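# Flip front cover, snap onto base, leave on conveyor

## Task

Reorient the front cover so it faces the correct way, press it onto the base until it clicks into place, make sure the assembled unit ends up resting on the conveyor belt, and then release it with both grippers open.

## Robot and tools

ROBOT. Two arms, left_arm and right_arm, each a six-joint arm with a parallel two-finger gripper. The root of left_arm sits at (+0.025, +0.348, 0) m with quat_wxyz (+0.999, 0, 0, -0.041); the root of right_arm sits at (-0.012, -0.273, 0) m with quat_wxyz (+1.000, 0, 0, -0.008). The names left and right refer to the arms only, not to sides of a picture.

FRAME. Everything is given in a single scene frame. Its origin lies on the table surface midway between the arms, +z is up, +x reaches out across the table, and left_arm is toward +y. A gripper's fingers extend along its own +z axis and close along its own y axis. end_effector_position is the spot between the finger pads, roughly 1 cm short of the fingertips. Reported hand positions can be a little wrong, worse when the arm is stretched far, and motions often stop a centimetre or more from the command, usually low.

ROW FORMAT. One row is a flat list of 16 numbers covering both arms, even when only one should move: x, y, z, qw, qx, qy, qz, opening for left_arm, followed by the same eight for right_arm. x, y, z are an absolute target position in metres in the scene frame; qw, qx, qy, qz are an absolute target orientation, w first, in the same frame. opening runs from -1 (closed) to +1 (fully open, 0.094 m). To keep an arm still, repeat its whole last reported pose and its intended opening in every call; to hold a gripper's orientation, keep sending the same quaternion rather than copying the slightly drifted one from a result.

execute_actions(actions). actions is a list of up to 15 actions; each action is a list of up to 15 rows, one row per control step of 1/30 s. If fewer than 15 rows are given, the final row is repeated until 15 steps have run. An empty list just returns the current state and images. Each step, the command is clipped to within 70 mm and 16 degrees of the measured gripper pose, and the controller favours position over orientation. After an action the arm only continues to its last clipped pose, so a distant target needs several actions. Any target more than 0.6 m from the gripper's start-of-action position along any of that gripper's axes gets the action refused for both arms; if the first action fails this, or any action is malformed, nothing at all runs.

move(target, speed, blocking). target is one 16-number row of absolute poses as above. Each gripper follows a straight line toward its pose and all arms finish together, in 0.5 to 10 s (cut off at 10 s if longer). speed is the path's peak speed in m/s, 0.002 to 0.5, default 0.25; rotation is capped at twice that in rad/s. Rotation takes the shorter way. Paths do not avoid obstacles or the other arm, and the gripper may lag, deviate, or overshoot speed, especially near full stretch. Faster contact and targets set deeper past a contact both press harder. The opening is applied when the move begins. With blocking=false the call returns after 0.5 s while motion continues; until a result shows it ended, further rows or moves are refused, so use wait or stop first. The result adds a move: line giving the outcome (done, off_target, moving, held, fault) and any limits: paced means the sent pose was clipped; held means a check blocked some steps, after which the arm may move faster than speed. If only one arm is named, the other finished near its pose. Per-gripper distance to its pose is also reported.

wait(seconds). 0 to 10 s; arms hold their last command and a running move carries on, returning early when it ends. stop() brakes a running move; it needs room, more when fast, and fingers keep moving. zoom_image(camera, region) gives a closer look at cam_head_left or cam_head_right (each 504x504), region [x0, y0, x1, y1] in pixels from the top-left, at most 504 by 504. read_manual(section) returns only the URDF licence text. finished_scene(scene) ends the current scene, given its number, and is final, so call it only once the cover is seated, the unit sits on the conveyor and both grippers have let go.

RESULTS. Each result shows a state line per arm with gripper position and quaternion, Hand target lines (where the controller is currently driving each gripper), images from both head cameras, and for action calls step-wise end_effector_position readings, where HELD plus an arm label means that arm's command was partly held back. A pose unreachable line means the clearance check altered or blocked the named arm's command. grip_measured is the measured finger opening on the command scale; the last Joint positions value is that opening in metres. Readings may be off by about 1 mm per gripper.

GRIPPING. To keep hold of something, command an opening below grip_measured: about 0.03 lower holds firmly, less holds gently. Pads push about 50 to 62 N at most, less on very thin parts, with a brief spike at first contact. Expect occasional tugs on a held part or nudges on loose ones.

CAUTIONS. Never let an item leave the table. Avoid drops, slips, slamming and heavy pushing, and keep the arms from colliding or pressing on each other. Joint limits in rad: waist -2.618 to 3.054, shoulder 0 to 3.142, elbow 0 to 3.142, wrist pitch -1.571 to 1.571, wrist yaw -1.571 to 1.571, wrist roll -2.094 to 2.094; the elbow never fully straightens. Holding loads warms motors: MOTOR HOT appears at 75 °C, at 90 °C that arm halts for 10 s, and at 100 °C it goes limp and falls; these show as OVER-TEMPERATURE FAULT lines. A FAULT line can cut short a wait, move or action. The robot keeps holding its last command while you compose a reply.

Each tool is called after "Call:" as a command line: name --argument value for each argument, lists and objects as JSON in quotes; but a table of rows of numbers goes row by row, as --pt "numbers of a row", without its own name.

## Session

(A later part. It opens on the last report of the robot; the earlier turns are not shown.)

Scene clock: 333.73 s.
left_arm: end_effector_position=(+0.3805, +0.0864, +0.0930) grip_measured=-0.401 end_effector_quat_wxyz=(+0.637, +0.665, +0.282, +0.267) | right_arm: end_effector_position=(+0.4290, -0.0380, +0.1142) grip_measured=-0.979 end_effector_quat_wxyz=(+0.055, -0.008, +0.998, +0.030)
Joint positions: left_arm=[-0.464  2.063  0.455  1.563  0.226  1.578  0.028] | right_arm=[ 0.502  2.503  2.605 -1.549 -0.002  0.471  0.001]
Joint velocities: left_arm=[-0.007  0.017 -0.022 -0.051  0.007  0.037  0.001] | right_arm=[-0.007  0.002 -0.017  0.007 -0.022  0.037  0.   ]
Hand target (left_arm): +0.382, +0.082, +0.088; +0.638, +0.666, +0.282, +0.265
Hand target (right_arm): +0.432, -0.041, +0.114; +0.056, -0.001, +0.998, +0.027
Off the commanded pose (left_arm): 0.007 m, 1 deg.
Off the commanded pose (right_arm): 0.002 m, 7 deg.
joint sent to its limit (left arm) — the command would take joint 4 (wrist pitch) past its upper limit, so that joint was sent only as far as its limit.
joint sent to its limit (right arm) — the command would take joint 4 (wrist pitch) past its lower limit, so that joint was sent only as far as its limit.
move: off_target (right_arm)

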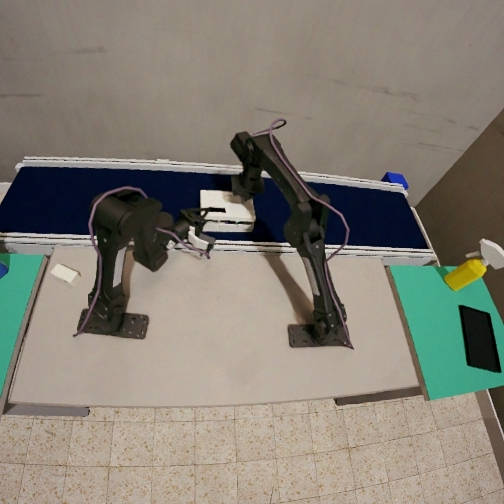

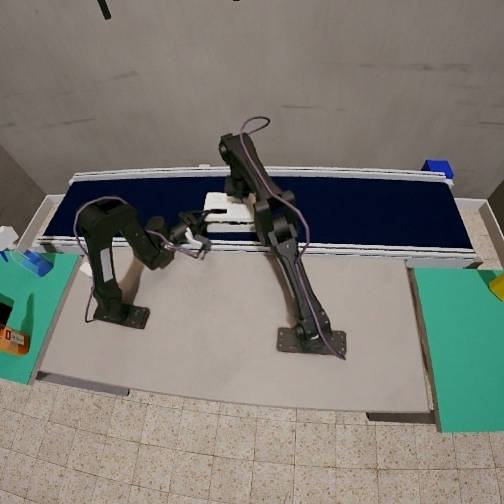

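Call:
move --target '[0.335,0.13,0.095,0.645,0.66,0.28,0.268,-0.4,0.40,-0.16,0.115,0,0,1,0,-1]' --speed 0.07

Call:
zoom_image --camera "cam_head_left" --region '[180,175,280,250]'

Call:
zoom_image --camera "cam_head_right" --region '[180,175,280,250]'

Scene clock: 345.47 s.
left_arm: end_effector_position=(+0.3395, +0.1264, +0.0944) grip_measured=-0.401 end_effector_quat_wxyz=(+0.622, +0.680, +0.291, +0.258) | right_arm: end_effector_position=(+0.3982, -0.1574, +0.1083) grip_measured=-0.979 end_effector_quat_wxyz=(-0.013, +0.003, +1.000, -0.001)
Joint positions: left_arm=[-0.403  1.904  0.231  1.574  0.287  1.588  0.028] | right_arm=[ 0.286  2.234  2.113 -1.475 -0.005  0.277  0.001]
Joint velocities: left_arm=[-0.007  0.007 -0.002 -0.081 -0.022  0.11  -0.001] | right_arm=[-0.017  0.002 -0.027 -0.037  0.007 -0.007 -0.   ]
Hand target (left_arm): +0.335, +0.129, +0.096; +0.622, +0.681, +0.288, +0.257
Hand target (right_arm): +0.398, -0.160, +0.115; -0.000, +0.000, +1.000, +0.000
Off the commanded pose (left_arm): 0.006 m, 4 deg.
Off the commanded pose (right_arm): 0.007 m, 1 deg.
joint sent to its limit (left arm) — the command would take joint 4 (wrist pitch) past its upper limit, so that joint was sent only as far as its limit.
move: off_target (left_arm)

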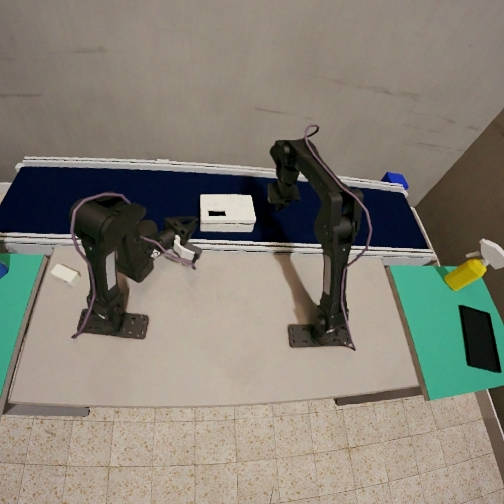

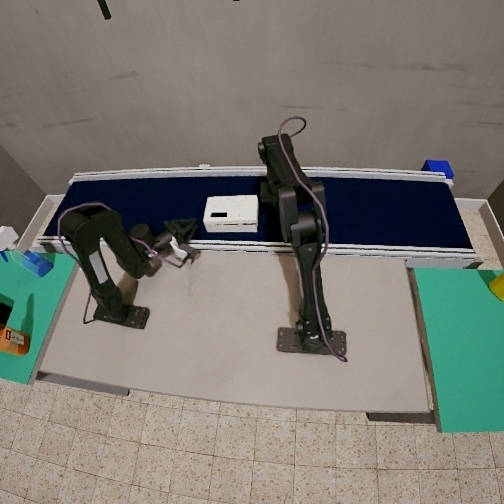

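Region (180, 175, 280, 250) of cam_head_left's 504x504 image, scaled by 5.040, with more detail than that image has; it fills the top 378 rows of this view, and the rest is white.

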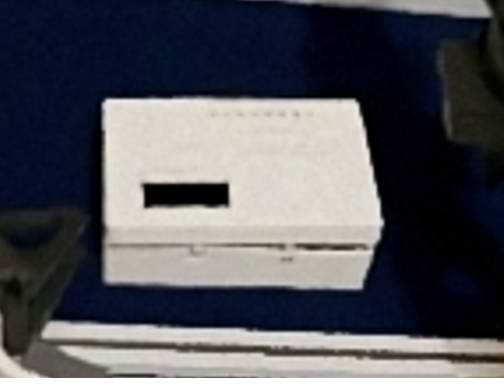

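Region (180, 175, 280, 250) of cam_head_right's 504x504 image, scaled by 5.040, with more detail than that image has; it fills the top 378 rows of this view, and the rest is white.

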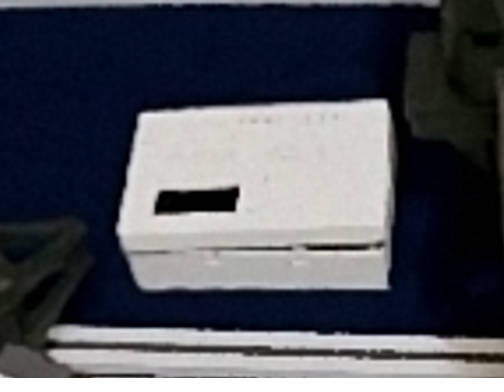

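Call:
move --target '[0.40,0.19,0.11,0.299,0.641,0.641,-0.299,0.4,0.42,-0.15,0.10,0.299,-0.641,0.641,0.299,0.4]' --speed 0.3

Call:
move --target '[0.415,0.14,0.066,0.299,0.641,0.641,-0.299,0.4,0.422,-0.115,0.064,0.299,-0.641,0.641,0.299,0.4]' --speed 0.1

Call:
move --target '[0.415,0.098,0.068,0.299,0.641,0.641,-0.299,0.4,0.422,-0.072,0.066,0.299,-0.641,0.641,0.299,0.4]' --speed 0.03

Call:
execute_actions --actions '[[[0.415,0.098,0.08,0.299,0.641,0.641,-0.299,0.4,0.422,-0.072,0.08,0.299,-0.641,0.641,0.299,0.4]],[[0.415,0.098,0.09,0.299,0.641,0.641,-0.299,0.4,0.422,-0.072,0.09,0.299,-0.641,0.641,0.299,0.4]]]'

Call:
zoom_image --camera "cam_head_left" --region '[180,175,280,250]'

Call:
zoom_image --camera "cam_head_right" --region '[180,175,280,250]'

Scene clock: 361.50 s.
left_arm: end_effector_position=(+0.3985, +0.1915, +0.1071) grip_measured=+0.398 end_effector_quat_wxyz=(+0.299, +0.645, +0.641, -0.289) | right_arm: end_effector_position=(+0.4168, -0.1501, +0.0985) grip_measured=+0.397 end_effector_quat_wxyz=(-0.293, +0.644, -0.643, -0.293)
Joint positions: left_arm=[ 0.022  1.973  1.46  -0.974  0.854  1.478  0.066] | right_arm=[-0.013  2.238  1.837 -1.205 -0.853 -1.617  0.066]
Joint velocities: left_arm=[-0.002  0.002  0.017  0.007  0.037 -0.007  0.   ] | right_arm=[-0.002 -0.002 -0.022 -0.066 -0.037 -0.007  0.001]
Hand target (left_arm): +0.400, +0.191, +0.109; +0.301, +0.641, +0.638, -0.302
Hand target (right_arm): +0.420, -0.150, +0.101; -0.298, +0.640, -0.641, -0.301
Off the commanded pose (left_arm): 0.004 m, 1 deg.
Off the commanded pose (right_arm): 0.004 m, 1 deg.
move: done

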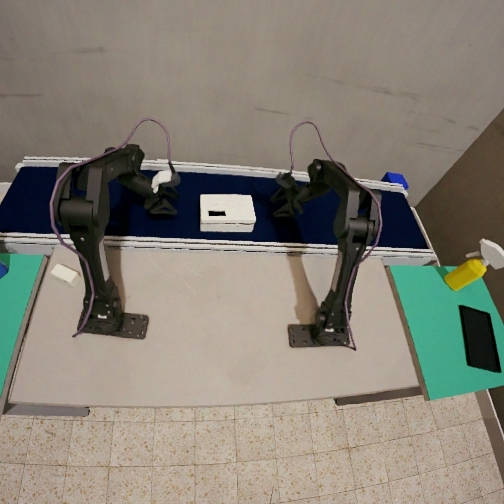

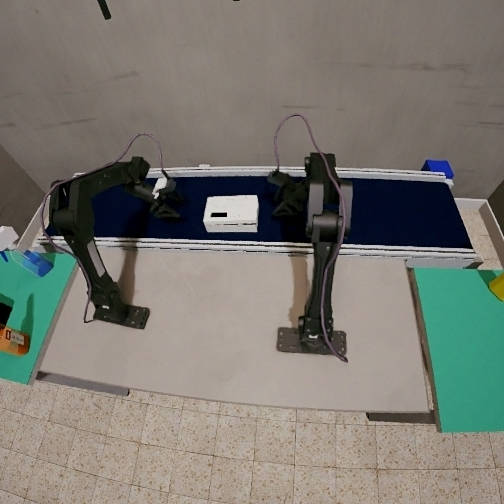

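Scene clock: 362.70 s.
left_arm: end_effector_position=(+0.4214, +0.1408, +0.0772) grip_measured=+0.398 end_effector_quat_wxyz=(+0.312, +0.648, +0.633, -0.287) | right_arm: end_effector_position=(+0.4266, -0.1197, +0.0731) grip_measured=+0.397 end_effector_quat_wxyz=(-0.302, +0.648, -0.639, -0.283)
Joint positions: left_arm=[-0.098  2.069  1.46  -0.718  0.849  1.304  0.066] | right_arm=[ 0.057  2.253  1.759 -0.999 -0.85  -1.507  0.066]
Joint velocities: left_arm=[-0.012 -0.002  0.007 -0.037 -0.037 -0.022 -0.001] | right_arm=[ 0.002  0.007  0.027 -0.022 -0.022 -0.066  0.   ]
Hand target (left_arm): +0.415, +0.140, +0.066; +0.298, +0.641, +0.641, -0.298
Hand target (right_arm): +0.422, -0.115, +0.064; -0.298, +0.641, -0.641, -0.299
Off the commanded pose (left_arm): 0.013 m, 2 deg.
Off the commanded pose (right_arm): 0.011 m, 2 deg.
move: off_target (left_arm, right_arm)

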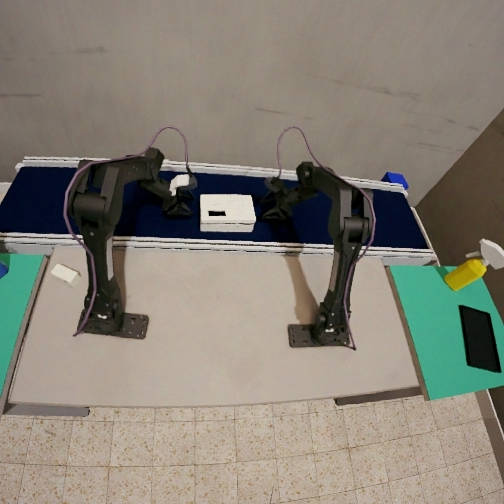

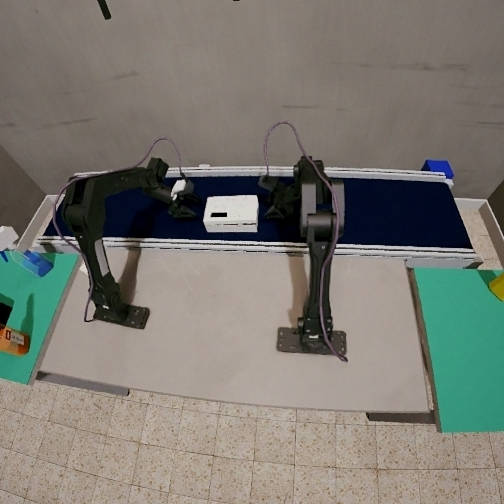

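Scene clock: 364.53 s.
left_arm: end_effector_position=(+0.4211, +0.1157, +0.0757) grip_measured=+0.399 end_effector_quat_wxyz=(+0.301, +0.638, +0.649, -0.285) | right_arm: end_effector_position=(+0.4338, -0.0955, +0.0694) grip_measured=+0.397 end_effector_quat_wxyz=(-0.293, +0.643, -0.654, -0.270)
Joint positions: left_arm=[-0.165  2.069  1.46  -0.651  0.809  1.172  0.066] | right_arm=[ 0.121  2.253  1.759 -0.911 -0.806 -1.376  0.066]
Joint velocities: left_arm=[-0.012  0.012 -0.002 -0.007 -0.022 -0.007 -0.001] | right_arm=[-0.017 -0.007  0.012  0.022 -0.007  0.007 -0.   ]
Hand target (left_arm): +0.415, +0.099, +0.068; +0.298, +0.641, +0.641, -0.299
Hand target (right_arm): +0.422, -0.073, +0.066; -0.296, +0.642, -0.641, -0.300
Off the commanded pose (left_arm): 0.020 m, 2 deg.
Off the commanded pose (right_arm): 0.026 m, 4 deg.
move: off_target (left_arm, right_arm)

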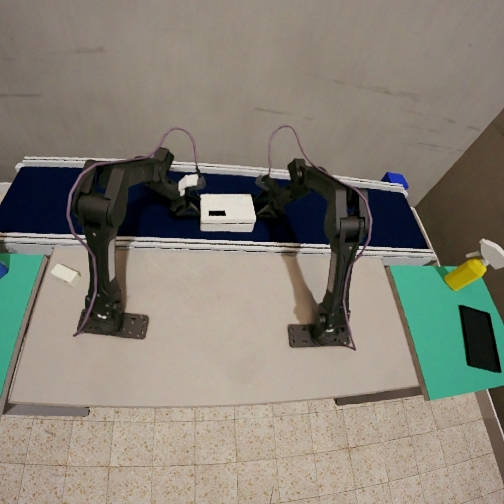

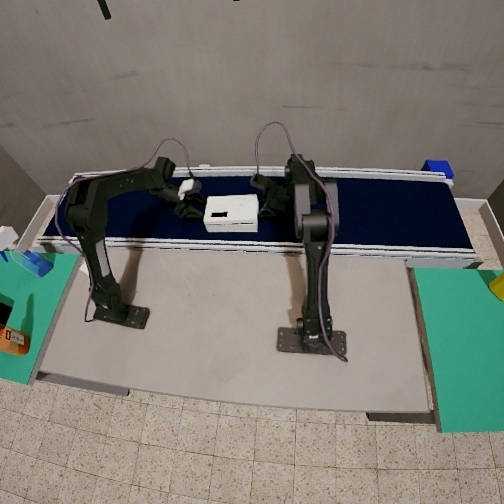

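Scene clock: 365.53 s.
left_arm: end_effector_position=(+0.4202, +0.1158, +0.0761) grip_measured=+0.399 end_effector_quat_wxyz=(+0.292, +0.638, +0.655, -0.282) | right_arm: end_effector_position=(+0.4324, -0.0959, +0.0687) grip_measured=+0.397 end_effector_quat_wxyz=(-0.288, +0.639, -0.660, -0.272)
Joint positions: left_arm=[-0.171  2.069  1.474 -0.676  0.791  1.164  0.066] | right_arm=[ 0.121  2.253  1.759 -0.918 -0.802 -1.365  0.066]
Joint velocities: left_arm=[-0.007 -0.007 -0.002  0.037 -0.007 -0.022 -0.   ] | right_arm=[-0.002  0.007 -0.012 -0.066 -0.051  0.007 -0.001]
Hand target (left_arm): +0.415, +0.098, +0.090; +0.299, +0.641, +0.641, -0.299
Hand target (right_arm): +0.422, -0.073, +0.090; -0.298, +0.641, -0.641, -0.299
Off the commanded pose (left_arm): 0.023 m, 3 deg.
Off the commanded pose (right_arm): 0.034 m, 4 deg.
Step readings (end_effector_position; steps 1 to 15: 1st action; 16 to 30: 2nd action):
0: left_arm (+0.4211, +0.1157, +0.0757) | right_arm (+0.4338, -0.0955, +0.0694)
1: left_arm (+0.4210, +0.1158, +0.0756) | right_arm (+0.4337, -0.0955, +0.0694)
2: left_arm (+0.4210, +0.1158, +0.0756) | right_arm (+0.4337, -0.0956, +0.0693)
4: left_arm (+0.4210, +0.1158, +0.0756) | right_arm (+0.4336, -0.0956, +0.0692)
8: left_arm (+0.4210, +0.1159, +0.0755) | right_arm (+0.4337, -0.0957, +0.0692)
15: left_arm (+0.4210, +0.1159, +0.0755) | right_arm (+0.4337, -0.0957, +0.0692)
16: left_arm (+0.4210, +0.1159, +0.0758) | right_arm (+0.4333, -0.0957, +0.0691)
17: left_arm (+0.4210, +0.1159, +0.0761) | right_arm (+0.4331, -0.0956, +0.0690)
19: left_arm (+0.4208, +0.1158, +0.0762) | right_arm (+0.4329, -0.0959, +0.0687)
23: left_arm (+0.4204, +0.1158, +0.0762) | right_arm (+0.4326, -0.0959, +0.0687)
30: end_effector_position above

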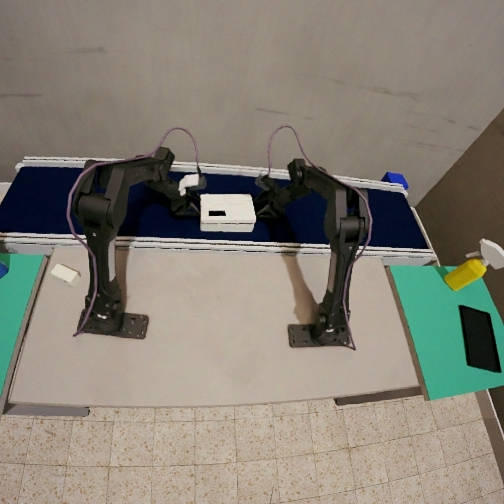

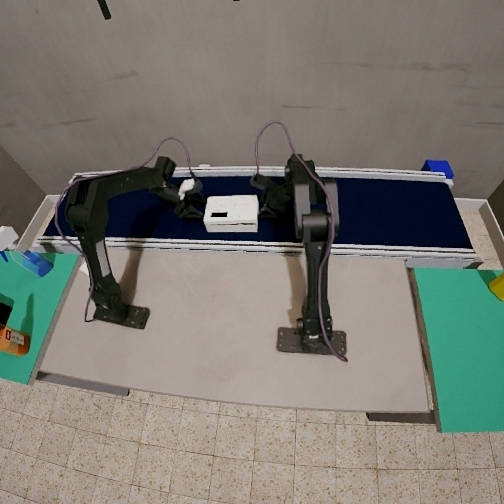

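Region (180, 175, 280, 250) of cam_head_left's 504x504 image, scaled by 5.040, with more detail than that image has; it fills the top 378 rows of this view, and the rest is white.

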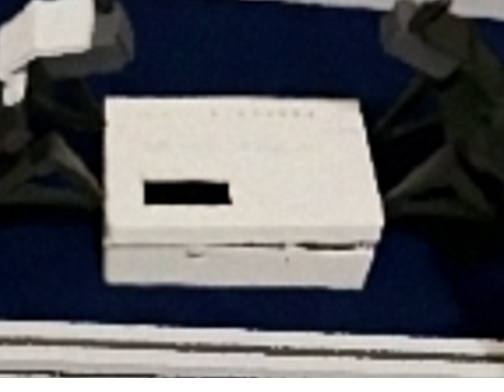

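Region (180, 175, 280, 250) of cam_head_right's 504x504 image, scaled by 5.040, with more detail than that image has; it fills the top 378 rows of this view, and the rest is white.

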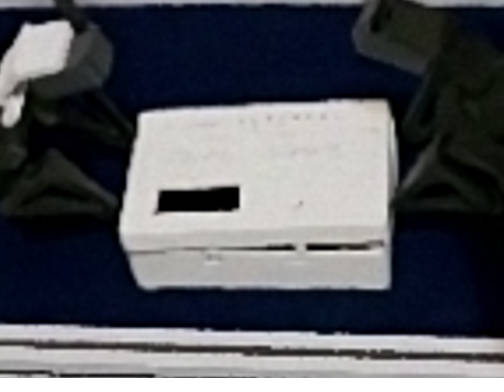

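Call:
execute_actions --actions '[[[0.42,0.098,0.10,0.299,0.641,0.641,-0.299,0.4,0.432,-0.072,0.095,0.299,-0.641,0.641,0.299,0.4]],[[0.426,0.098,0.10,0.299,0.641,0.641,-0.299,0.4,0.435,-0.072,0.095,0.299,-0.641,0.641,0.299,0.4]]]'

Call:
zoom_image --camera "cam_head_left" --region '[180,175,280,250]'

Call:
zoom_image --camera "cam_head_right" --region '[180,175,280,250]'

Scene clock: 371.73 s.
left_arm: end_effector_position=(+0.4266, +0.1153, +0.0919) grip_measured=+0.399 end_effector_quat_wxyz=(+0.287, +0.639, +0.658, -0.276) | right_arm: end_effector_position=(+0.4399, -0.0965, +0.0835) grip_measured=+0.397 end_effector_quat_wxyz=(-0.286, +0.643, -0.661, -0.261)
Joint positions: left_arm=[-0.173  2.072  1.553 -0.755  0.776  1.164  0.066] | right_arm=[ 0.124  2.258  1.839 -0.982 -0.78  -1.365  0.066]
Joint velocities: left_arm=[-0.017  0.002 -0.002 -0.007  0.007  0.022 -0.   ] | right_arm=[ 0.002 -0.007 -0.007 -0.037  0.007 -0.022 -0.001]
Hand target (left_arm): +0.426, +0.099, +0.100; +0.299, +0.641, +0.641, -0.298
Hand target (right_arm): +0.435, -0.073, +0.095; -0.299, +0.641, -0.642, -0.297
Off the commanded pose (left_arm): 0.019 m, 4 deg.
Off the commanded pose (right_arm): 0.028 m, 5 deg.
Step readings (end_effector_position; steps 1 to 15: 1st action; 16 to 30: 2nd action):
0: left_arm (+0.4202, +0.1158, +0.0761) | right_arm (+0.4324, -0.0959, +0.0687)
1: left_arm (+0.4205, +0.1159, +0.0775) | right_arm (+0.4328, -0.0959, +0.0702)
2: left_arm (+0.4208, +0.1159, +0.0788) | right_arm (+0.4335, -0.0958, +0.0714)
4: left_arm (+0.4228, +0.1157, +0.0829) | right_arm (+0.4361, -0.0960, +0.0757)
8: left_arm (+0.4240, +0.1155, +0.0860) | right_arm (+0.4389, -0.0963, +0.0800)
15: left_arm (+0.4224, +0.1156, +0.0856) | right_arm (+0.4371, -0.0962, +0.0800)
16: left_arm (+0.4226, +0.1157, +0.0861) | right_arm (+0.4371, -0.0962, +0.0804)
17: left_arm (+0.4233, +0.1155, +0.0872) | right_arm (+0.4375, -0.0962, +0.0807)
19: left_arm (+0.4252, +0.1153, +0.0899) | right_arm (+0.4390, -0.0963, +0.0821)
23: left_arm (+0.4269, +0.1152, +0.0920) | right_arm (+0.4401, -0.0965, +0.0835)
30: end_effector_position above

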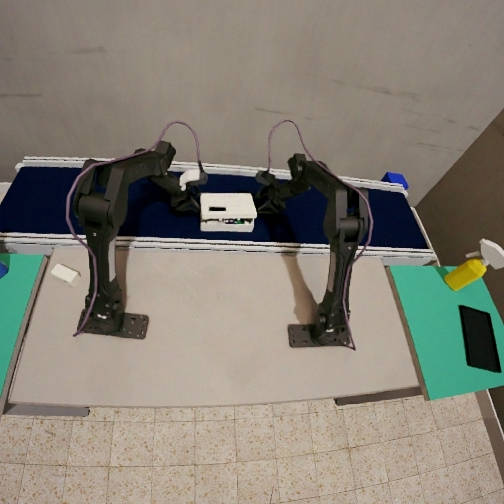

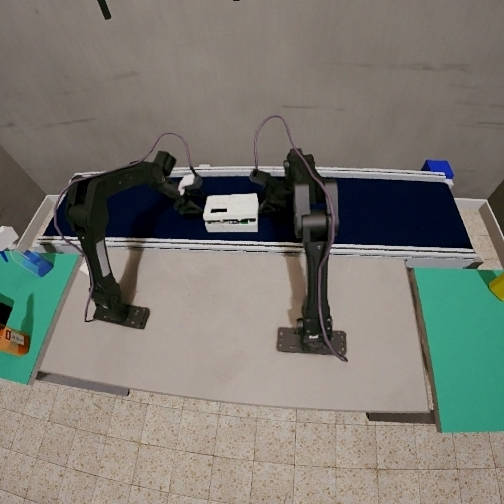

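Region (180, 175, 280, 250) of cam_head_left's 504x504 image, scaled by 5.040, with more detail than that image has; it fills the top 378 rows of this view, and the rest is white.

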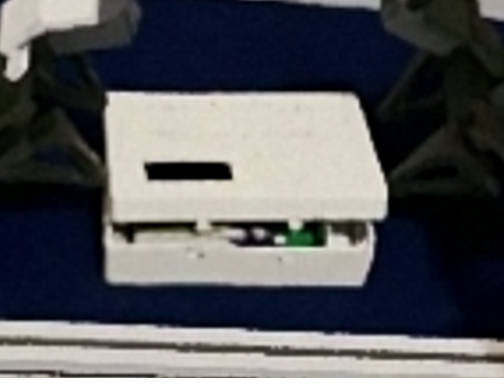

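Region (180, 175, 280, 250) of cam_head_right's 504x504 image, scaled by 5.040, with more detail than that image has; it fills the top 378 rows of this view, and the rest is white.

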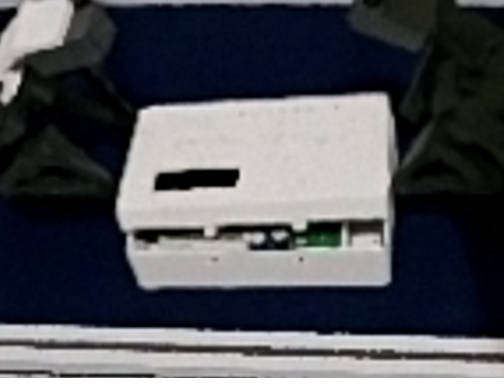

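Call:
execute_actions --actions '[[[0.436,0.098,0.092,0.299,0.641,0.641,-0.299,0.4,0.44,-0.072,0.085,0.299,-0.641,0.641,0.299,0.4]],[[0.44,0.098,0.082,0.299,0.641,0.641,-0.299,0.4,0.444,-0.072,0.075,0.299,-0.641,0.641,0.299,0.4]],[[0.442,0.098,0.072,0.299,0.641,0.641,-0.299,0.4,0.446,-0.072,0.065,0.299,-0.641,0.641,0.299,0.4]],[[0.444,0.098,0.064,0.299,0.641,0.641,-0.299,0.4,0.448,-0.072,0.057,0.299,-0.641,0.641,0.299,0.4]]]'

Call:
zoom_image --camera "cam_head_left" --region '[180,175,280,250]'

Call:
zoom_image --camera "cam_head_right" --region '[180,175,280,250]'

Scene clock: 381.10 s.
left_arm: end_effector_position=(+0.4407, +0.1156, +0.0621) grip_measured=+0.399 end_effector_quat_wxyz=(+0.278, +0.635, +0.663, -0.282) | right_arm: end_effector_position=(+0.4426, -0.0935, +0.0561) grip_measured=+0.397 end_effector_quat_wxyz=(-0.277, +0.638, -0.663, -0.278)
Joint positions: left_arm=[-0.163  2.173  1.593 -0.723  0.779  1.172  0.066] | right_arm=[ 0.126  2.331  1.848 -0.957 -0.797 -1.368  0.066]
Joint velocities: left_arm=[-0.007 -0.012 -0.007 -0.037 -0.007  0.037  0.   ] | right_arm=[ 0.002 -0.007  0.002  0.007 -0.066 -0.095 -0.001]
Hand target (left_arm): +0.443, +0.099, +0.064; +0.298, +0.641, +0.641, -0.299
Hand target (right_arm): +0.447, -0.073, +0.057; -0.298, +0.641, -0.641, -0.299
Off the commanded pose (left_arm): 0.018 m, 4 deg.
Off the commanded pose (right_arm): 0.022 m, 4 deg.
Step readings (end_effector_position; steps 1 to 15: 1st action; 16 to 30: 2nd action; 31 to 45: 3rd action; 46 to 60: 4th action):
0: left_arm (+0.4266, +0.1153, +0.0919) | right_arm (+0.4399, -0.0965, +0.0835)
1: left_arm (+0.4273, +0.1151, +0.0914) | right_arm (+0.4400, -0.0965, +0.0828)
2: left_arm (+0.4290, +0.1147, +0.0907) | right_arm (+0.4408, -0.0966, +0.0817)
4: left_arm (+0.4325, +0.1149, +0.0871) | right_arm (+0.4414, -0.0968, +0.0779)
8: left_arm (+0.4329, +0.1153, +0.0803) | right_arm (+0.4408, -0.0969, +0.0712)
15: left_arm (+0.4328, +0.1153, +0.0796) | right_arm (+0.4407, -0.0968, +0.0705)
16: left_arm (+0.4328, +0.1153, +0.0791) | right_arm (+0.4406, -0.0968, +0.0700)
17: left_arm (+0.4332, +0.1152, +0.0783) | right_arm (+0.4406, -0.0968, +0.0693)
19: left_arm (+0.4338, +0.1154, +0.0756) | right_arm (+0.4403, -0.0966, +0.0668)
23: left_arm (+0.4345, +0.1159, +0.0754) | right_arm (+0.4400, -0.0963, +0.0657)
30: left_arm (+0.4345, +0.1159, +0.0754) | right_arm (+0.4400, -0.0963, +0.0658)
31: left_arm (+0.4346, +0.1159, +0.0746) | right_arm (+0.4400, -0.0963, +0.0651)
32: left_arm (+0.4349, +0.1159, +0.0739) | right_arm (+0.4401, -0.0960, +0.0648)
34: left_arm (+0.4363, +0.1164, +0.0730) | right_arm (+0.4403, -0.0959, +0.0630)
38: left_arm (+0.4378, +0.1156, +0.0690) | right_arm (+0.4409, -0.0941, +0.0566)
45: left_arm (+0.4382, +0.1155, +0.0682) | right_arm (+0.4415, -0.0938, +0.0565)
46: left_arm (+0.4384, +0.1154, +0.0675) | right_arm (+0.4417, -0.0937, +0.0565)
47: left_arm (+0.4390, +0.1155, +0.0671) | right_arm (+0.4421, -0.0937, +0.0563)
49: left_arm (+0.4400, +0.1156, +0.0652) | right_arm (+0.4425, -0.0936, +0.0562)
53: left_arm (+0.4406, +0.1156, +0.0621) | right_arm (+0.4426, -0.0935, +0.0561)
60: end_effector_position above

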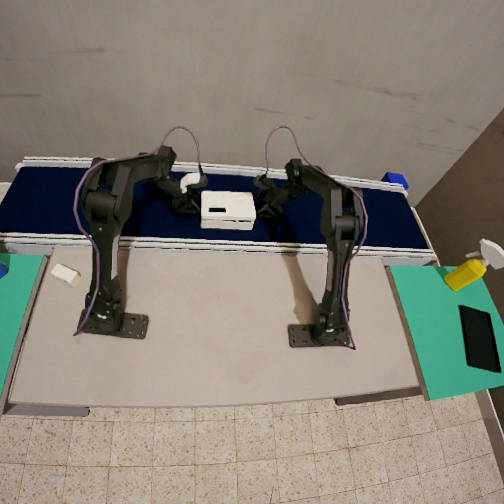

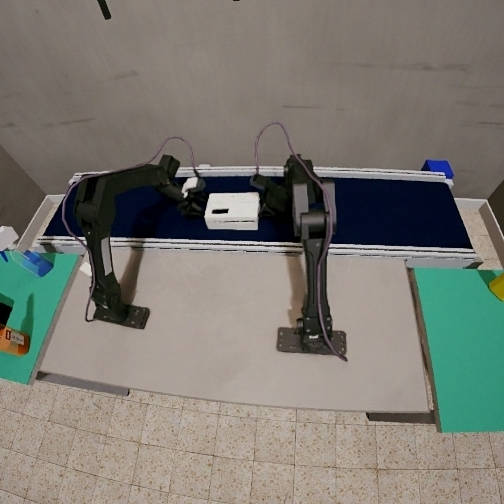

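Region (180, 175, 280, 250) of cam_head_left's 504x504 image, scaled by 5.040, with more detail than that image has; it fills the top 378 rows of this view, and the rest is white.

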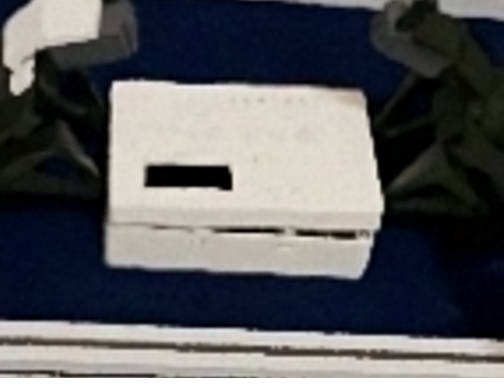

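Region (180, 175, 280, 250) of cam_head_right's 504x504 image, scaled by 5.040, with more detail than that image has; it fills the top 378 rows of this view, and the rest is white.

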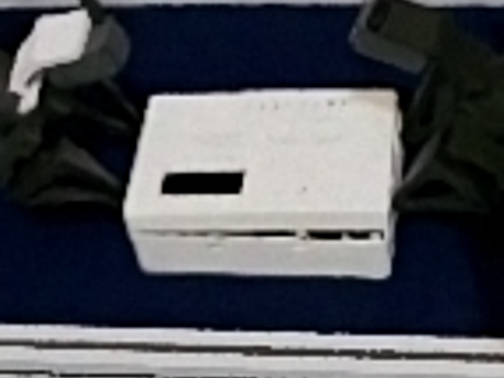

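Call:
move --target '[0.44,0.15,0.07,0.286,0.669,0.613,-0.312,0.6,0.445,-0.125,0.07,0.294,-0.652,0.630,0.304,0.6]' --speed 0.08

Call:
zoom_image --camera "cam_head_left" --region '[190,180,270,240]'

Call:
zoom_image --camera "cam_head_right" --region '[190,180,270,240]'

Scene clock: 391.53 s.
left_arm: end_effector_position=(+0.4395, +0.1514, +0.0695) grip_measured=+0.598 end_effector_quat_wxyz=(+0.285, +0.671, +0.616, -0.298) | right_arm: end_effector_position=(+0.4428, -0.1255, +0.0683) grip_measured=+0.597 end_effector_quat_wxyz=(-0.290, +0.655, -0.633, -0.294)
Joint positions: left_arm=[-0.067  2.217  1.686 -0.942  0.846  1.462  0.075] | right_arm=[ 0.043  2.377  1.955 -1.145 -0.851 -1.575  0.075]
Joint velocities: left_arm=[-0.012  0.002  0.002 -0.081 -0.007 -0.037 -0.   ] | right_arm=[-0.012 -0.002  0.012 -0.066  0.007  0.007  0.   ]
Hand target (left_arm): +0.440, +0.150, +0.070; +0.287, +0.668, +0.612, -0.311
Hand target (right_arm): +0.445, -0.125, +0.070; -0.295, +0.651, -0.630, -0.303
Off the commanded pose (left_arm): 0.002 m, 2 deg.
Off the commanded pose (right_arm): 0.003 m, 1 deg.
move: done

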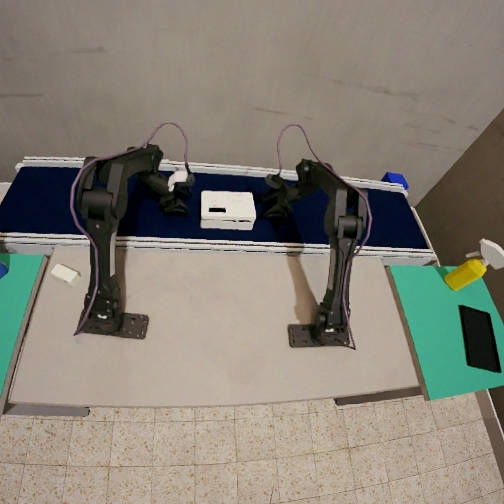

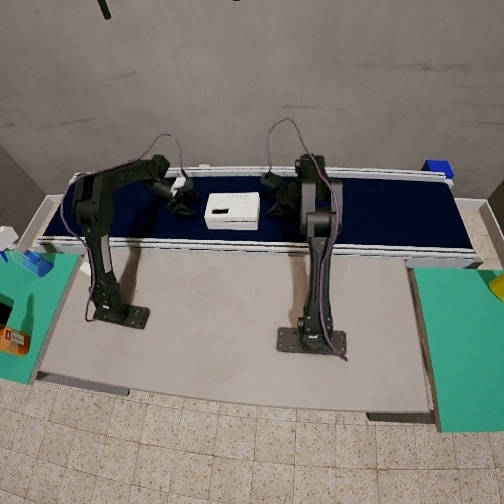

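Region (190, 180, 270, 240) of cam_head_left's 504x504 image, scaled by 6.300, with more detail than that image has; it fills the top 378 rows of this view, and the rest is white.

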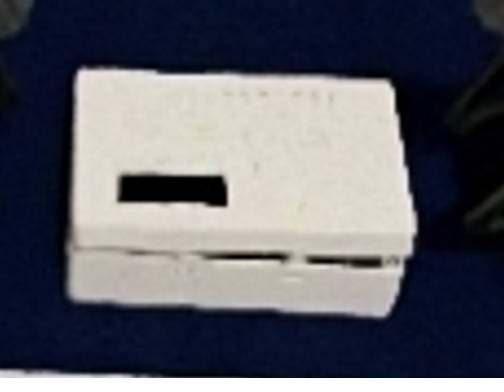

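Region (190, 180, 270, 240) of cam_head_right's 504x504 image, scaled by 6.300, with more detail than that image has; it fills the top 378 rows of this view, and the rest is white.

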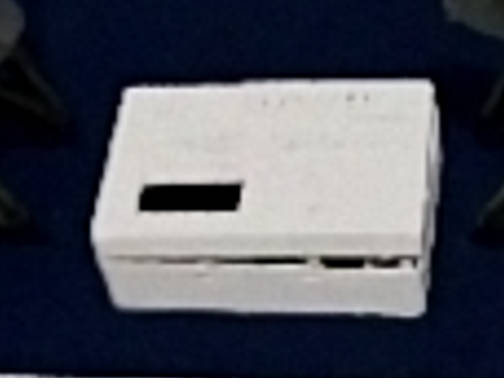

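Call:
move --target '[0.44,0.135,0.04,0.286,0.669,0.613,-0.312,0.6,0.445,-0.11,0.07,0.299,-0.641,0.641,0.299,0.6]' --speed 0.08

Call:
move --target '[0.44,0.108,0.04,0.286,0.669,0.613,-0.312,0.6,0.445,-0.083,0.07,0.299,-0.641,0.641,0.299,0.6]' --speed 0.03

Call:
move --target '[0.44,0.14,0.045,0.286,0.669,0.613,-0.312,0.6,0.445,-0.12,0.07,0.299,-0.641,0.641,0.299,0.6]' --speed 0.08

Call:
zoom_image --camera "cam_head_left" --region '[190,180,270,240]'

Call:
zoom_image --camera "cam_head_right" --region '[190,180,270,240]'

Scene clock: 401.23 s.
left_arm: end_effector_position=(+0.4450, +0.1390, +0.0462) grip_measured=+0.598 end_effector_quat_wxyz=(+0.290, +0.676, +0.610, -0.296) | right_arm: end_effector_position=(+0.4480, -0.1147, +0.0645) grip_measured=+0.597 end_effector_quat_wxyz=(-0.291, +0.643, -0.644, -0.293)
Joint positions: left_arm=[-0.093  2.266  1.669 -0.844  0.846  1.439  0.075] | right_arm=[ 0.066  2.377  1.939 -1.079 -0.851 -1.495  0.075]
Joint velocities: left_arm=[-0.007 -0.012  0.012 -0.037 -0.066  0.022 -0.002] | right_arm=[-0.007 -0.002  0.002 -0.007  0.007 -0.095 -0.001]
Hand target (left_arm): +0.440, +0.135, +0.040; +0.285, +0.668, +0.612, -0.311
Hand target (right_arm): +0.445, -0.110, +0.070; -0.298, +0.641, -0.641, -0.299
Off the commanded pose (left_arm): 0.009 m, 2 deg.
Off the commanded pose (right_arm): 0.008 m, 1 deg.
move: done

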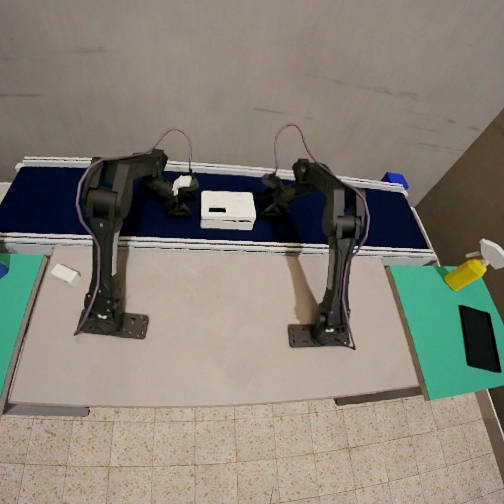

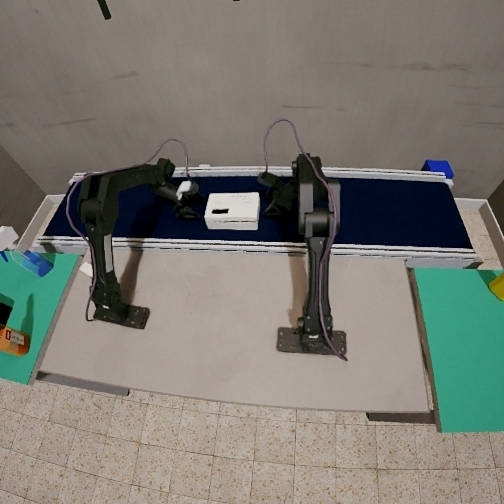

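Scene clock: 402.57 s.
left_arm: end_effector_position=(+0.4462, +0.1185, +0.0470) grip_measured=+0.598 end_effector_quat_wxyz=(+0.289, +0.669, +0.617, -0.297) | right_arm: end_effector_position=(+0.4499, -0.0945, +0.0597) grip_measured=+0.597 end_effector_quat_wxyz=(-0.287, +0.637, -0.652, -0.293)
Joint positions: left_arm=[-0.139  2.266  1.669 -0.785  0.838  1.346  0.075] | right_arm=[ 0.111  2.377  1.922 -1.007 -0.841 -1.404  0.075]
Joint velocities: left_arm=[-0.012 -0.012  0.002 -0.022 -0.007  0.007  0.   ] | right_arm=[-0.007  0.007 -0.022  0.022  0.007 -0.022 -0.001]
Hand target (left_arm): +0.440, +0.108, +0.040; +0.285, +0.668, +0.612, -0.311
Hand target (right_arm): +0.445, -0.083, +0.070; -0.298, +0.641, -0.641, -0.300
Off the commanded pose (left_arm): 0.014 m, 2 deg.
Off the commanded pose (right_arm): 0.016 m, 2 deg.
move: off_target (left_arm, right_arm)

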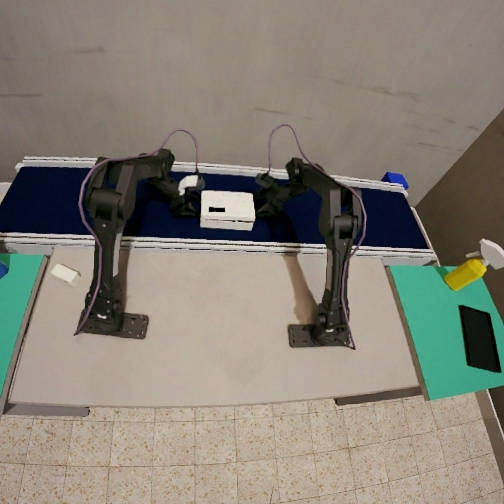

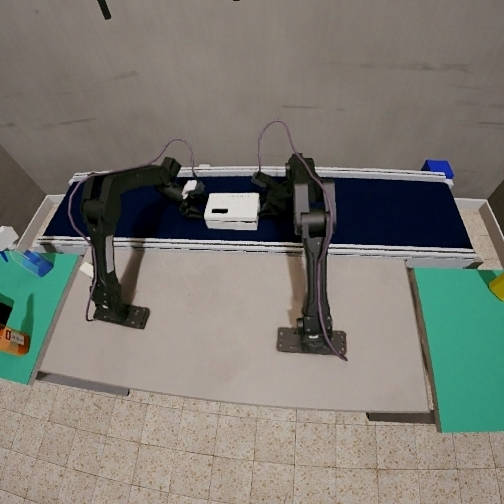

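Scene clock: 403.47 s.
left_arm: end_effector_position=(+0.4470, +0.1404, +0.0460) grip_measured=+0.598 end_effector_quat_wxyz=(+0.290, +0.673, +0.614, -0.294) | right_arm: end_effector_position=(+0.4483, -0.1215, +0.0602) grip_measured=+0.597 end_effector_quat_wxyz=(-0.293, +0.642, -0.646, -0.291)
Joint positions: left_arm=[-0.09   2.266  1.669 -0.837  0.843  1.429  0.075] | right_arm=[ 0.051  2.377  1.922 -1.067 -0.851 -1.506  0.075]
Joint velocities: left_arm=[-0.012 -0.012 -0.032 -0.051 -0.051  0.022 -0.   ] | right_arm=[-0.007  0.007 -0.007 -0.066 -0.037 -0.051  0.001]
Hand target (left_arm): +0.440, +0.140, +0.045; +0.286, +0.668, +0.612, -0.311
Hand target (right_arm): +0.445, -0.120, +0.070; -0.299, +0.640, -0.641, -0.299
Off the commanded pose (left_arm): 0.007 m, 2 deg.
Off the commanded pose (right_arm): 0.010 m, 1 deg.
move: done

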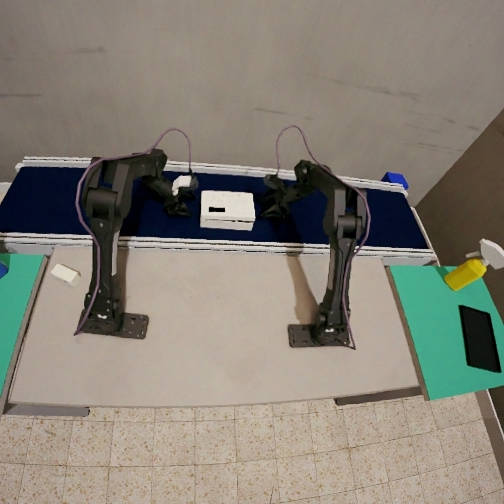

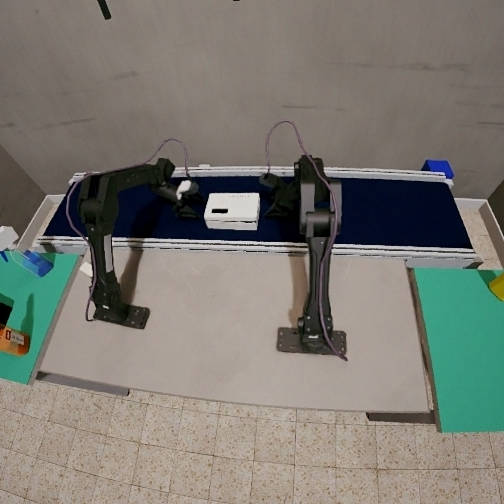

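Region (190, 180, 270, 240) of cam_head_left's 504x504 image, scaled by 6.300, with more detail than that image has; it fills the top 378 rows of this view, and the rest is white.

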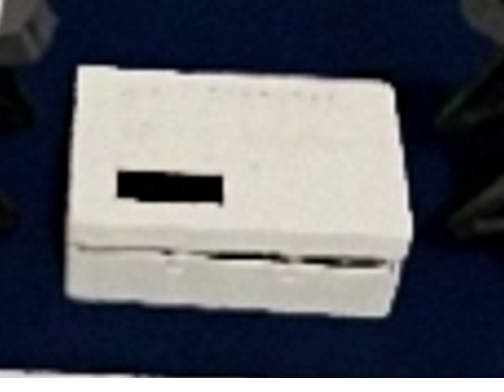

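Region (190, 180, 270, 240) of cam_head_right's 504x504 image, scaled by 6.300, with more detail than that image has; it fills the top 378 rows of this view, and the rest is white.

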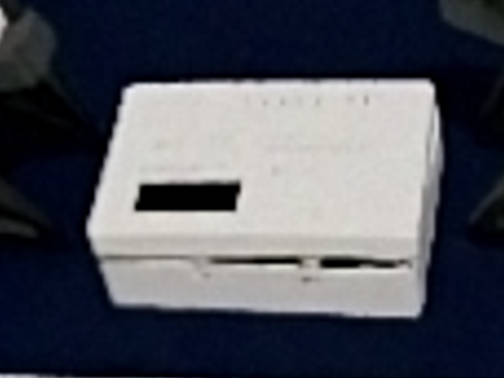

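Close to the initial resting look, so I'll try pressing from above with both grippers.

Call:
move --target '[0.44,0.14,0.12,0.286,0.669,0.613,-0.312,0.6,0.44,-0.12,0.12,0.299,-0.641,0.641,0.299,0.6]' --speed 0.15

Call:
move --target '[0.44,0.075,0.115,0.286,0.669,0.613,-0.312,0.6,0.44,-0.05,0.115,0.299,-0.641,0.641,0.299,0.6]' --speed 0.15

Call:
move --target '[0.44,0.075,0.06,0.286,0.669,0.613,-0.312,0.6,0.44,-0.05,0.056,0.299,-0.641,0.641,0.299,0.6]' --speed 0.03

Call:
zoom_image --camera "cam_head_left" --region '[190,180,270,240]'

Call:
zoom_image --camera "cam_head_right" --region '[190,180,270,240]'

Scene clock: 413.97 s.
left_arm: end_effector_position=(+0.4411, +0.1409, +0.1103) grip_measured=+0.598 end_effector_quat_wxyz=(+0.278, +0.668, +0.619, -0.305) | right_arm: end_effector_position=(+0.4392, -0.1214, +0.1053) grip_measured=+0.597 end_effector_quat_wxyz=(-0.287, +0.639, -0.648, -0.299)
Joint positions: left_arm=[-0.09   2.205  1.831 -1.097  0.848  1.431  0.075] | right_arm=[ 0.051  2.324  2.01  -1.231 -0.854 -1.509  0.075]
Joint velocities: left_arm=[-0.007 -0.002 -0.002 -0.051  0.007 -0.051  0.   ] | right_arm=[-0.012  0.012 -0.007 -0.007 -0.11  -0.066  0.   ]
Hand target (left_arm): +0.441, +0.140, +0.120; +0.286, +0.668, +0.613, -0.311
Hand target (right_arm): +0.441, -0.120, +0.120; -0.299, +0.641, -0.641, -0.299
Off the commanded pose (left_arm): 0.010 m, 1 deg.
Off the commanded pose (right_arm): 0.015 m, 2 deg.
move: off_target (right_arm)

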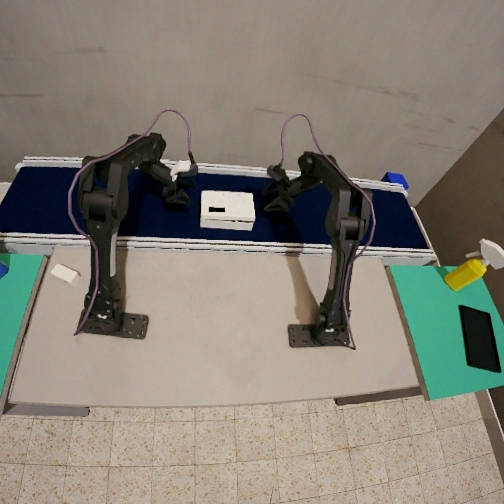

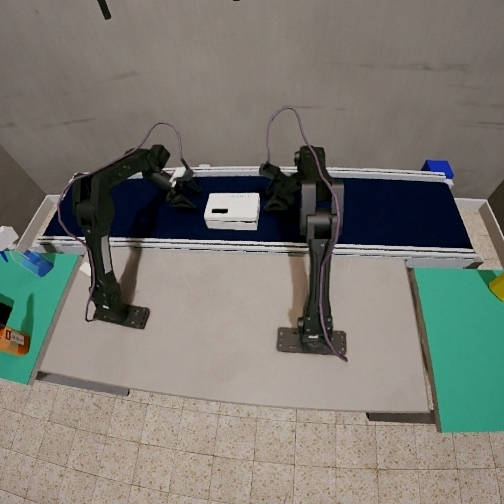

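Scene clock: 415.03 s.
left_arm: end_effector_position=(+0.4339, +0.0764, +0.1141) grip_measured=+0.598 end_effector_quat_wxyz=(+0.281, +0.672, +0.611, -0.312) | right_arm: end_effector_position=(+0.4429, -0.0493, +0.1073) grip_measured=+0.597 end_effector_quat_wxyz=(-0.291, +0.644, -0.641, -0.299)
Joint positions: left_arm=[-0.232  2.205  1.831 -0.95   0.84   1.241  0.075] | right_arm=[ 0.205  2.324  2.01  -1.058 -0.843 -1.297  0.075]
Joint velocities: left_arm=[-0.002 -0.012  0.002  0.022 -0.037 -0.066 -0.002] | right_arm=[-0.007  0.007 -0.002  0.022  0.007 -0.007  0.001]
Hand target (left_arm): +0.440, +0.075, +0.115; +0.286, +0.668, +0.612, -0.311
Hand target (right_arm): +0.440, -0.050, +0.115; -0.298, +0.641, -0.641, -0.299
Off the commanded pose (left_arm): 0.006 m, 1 deg.
Off the commanded pose (right_arm): 0.008 m, 1 deg.
move: done

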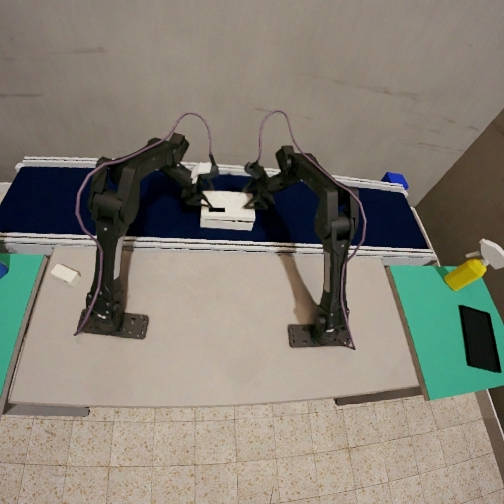

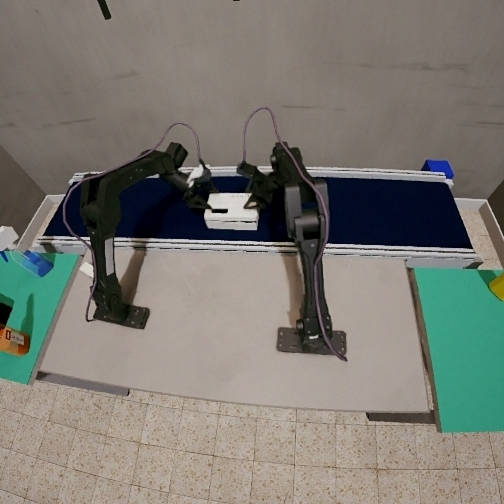

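Scene clock: 417.10 s.
left_arm: end_effector_position=(+0.4427, +0.0704, +0.0903) grip_measured=+0.598 end_effector_quat_wxyz=(+0.312, +0.673, +0.596, -0.309) | right_arm: end_effector_position=(+0.4439, -0.0446, +0.0904) grip_measured=+0.597 end_effector_quat_wxyz=(-0.330, +0.633, -0.623, -0.319)
Joint positions: left_arm=[-0.232  2.224  1.737 -0.767  0.867  1.23   0.075] | right_arm=[ 0.194  2.312  1.865 -0.868 -0.929 -1.28   0.075]
Joint velocities: left_arm=[-0.017 -0.012 -0.012  0.022  0.037 -0.022  0.001] | right_arm=[ 0.002 -0.002 -0.012  0.066 -0.037 -0.037  0.   ]
Hand target (left_arm): +0.438, +0.076, +0.061; +0.285, +0.668, +0.612, -0.312
Hand target (right_arm): +0.438, -0.051, +0.057; -0.297, +0.642, -0.639, -0.301
Off the commanded pose (left_arm): 0.031 m, 4 deg.
Off the commanded pose (right_arm): 0.035 m, 5 deg.
move: off_target (left_arm, right_arm)

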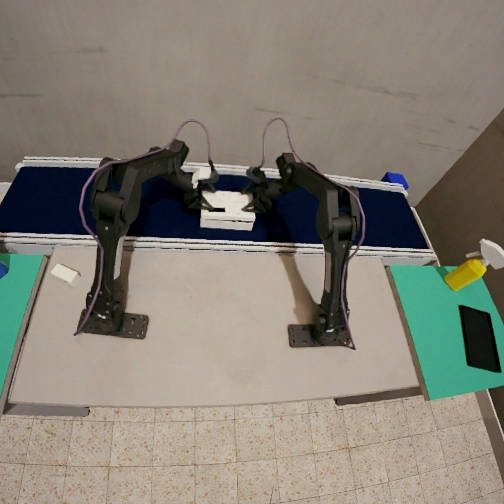

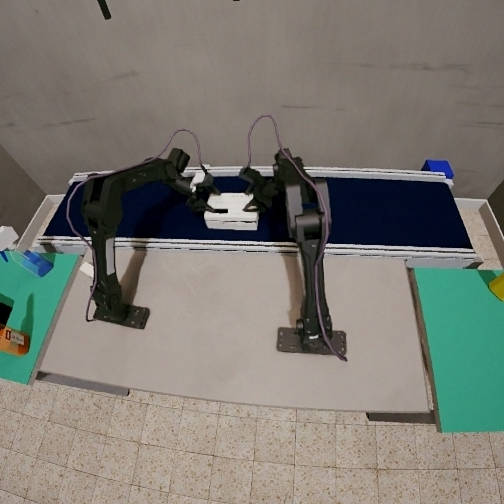

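Region (190, 180, 270, 240) of cam_head_left's 504x504 image, scaled by 6.300, with more detail than that image has; it fills the top 378 rows of this view, and the rest is white.

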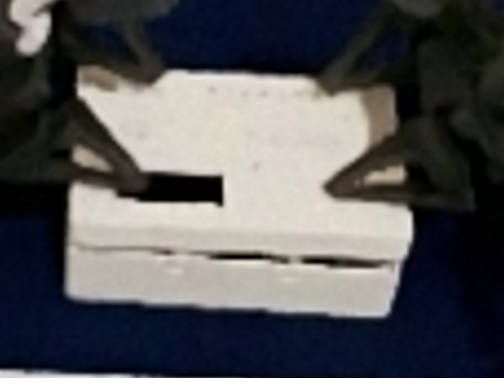

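Region (190, 180, 270, 240) of cam_head_right's 504x504 image, scaled by 6.300, with more detail than that image has; it fills the top 378 rows of this view, and the rest is white.

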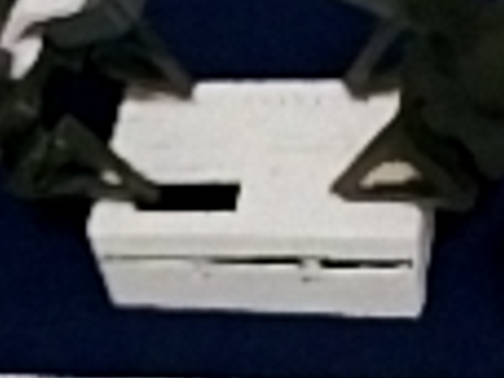

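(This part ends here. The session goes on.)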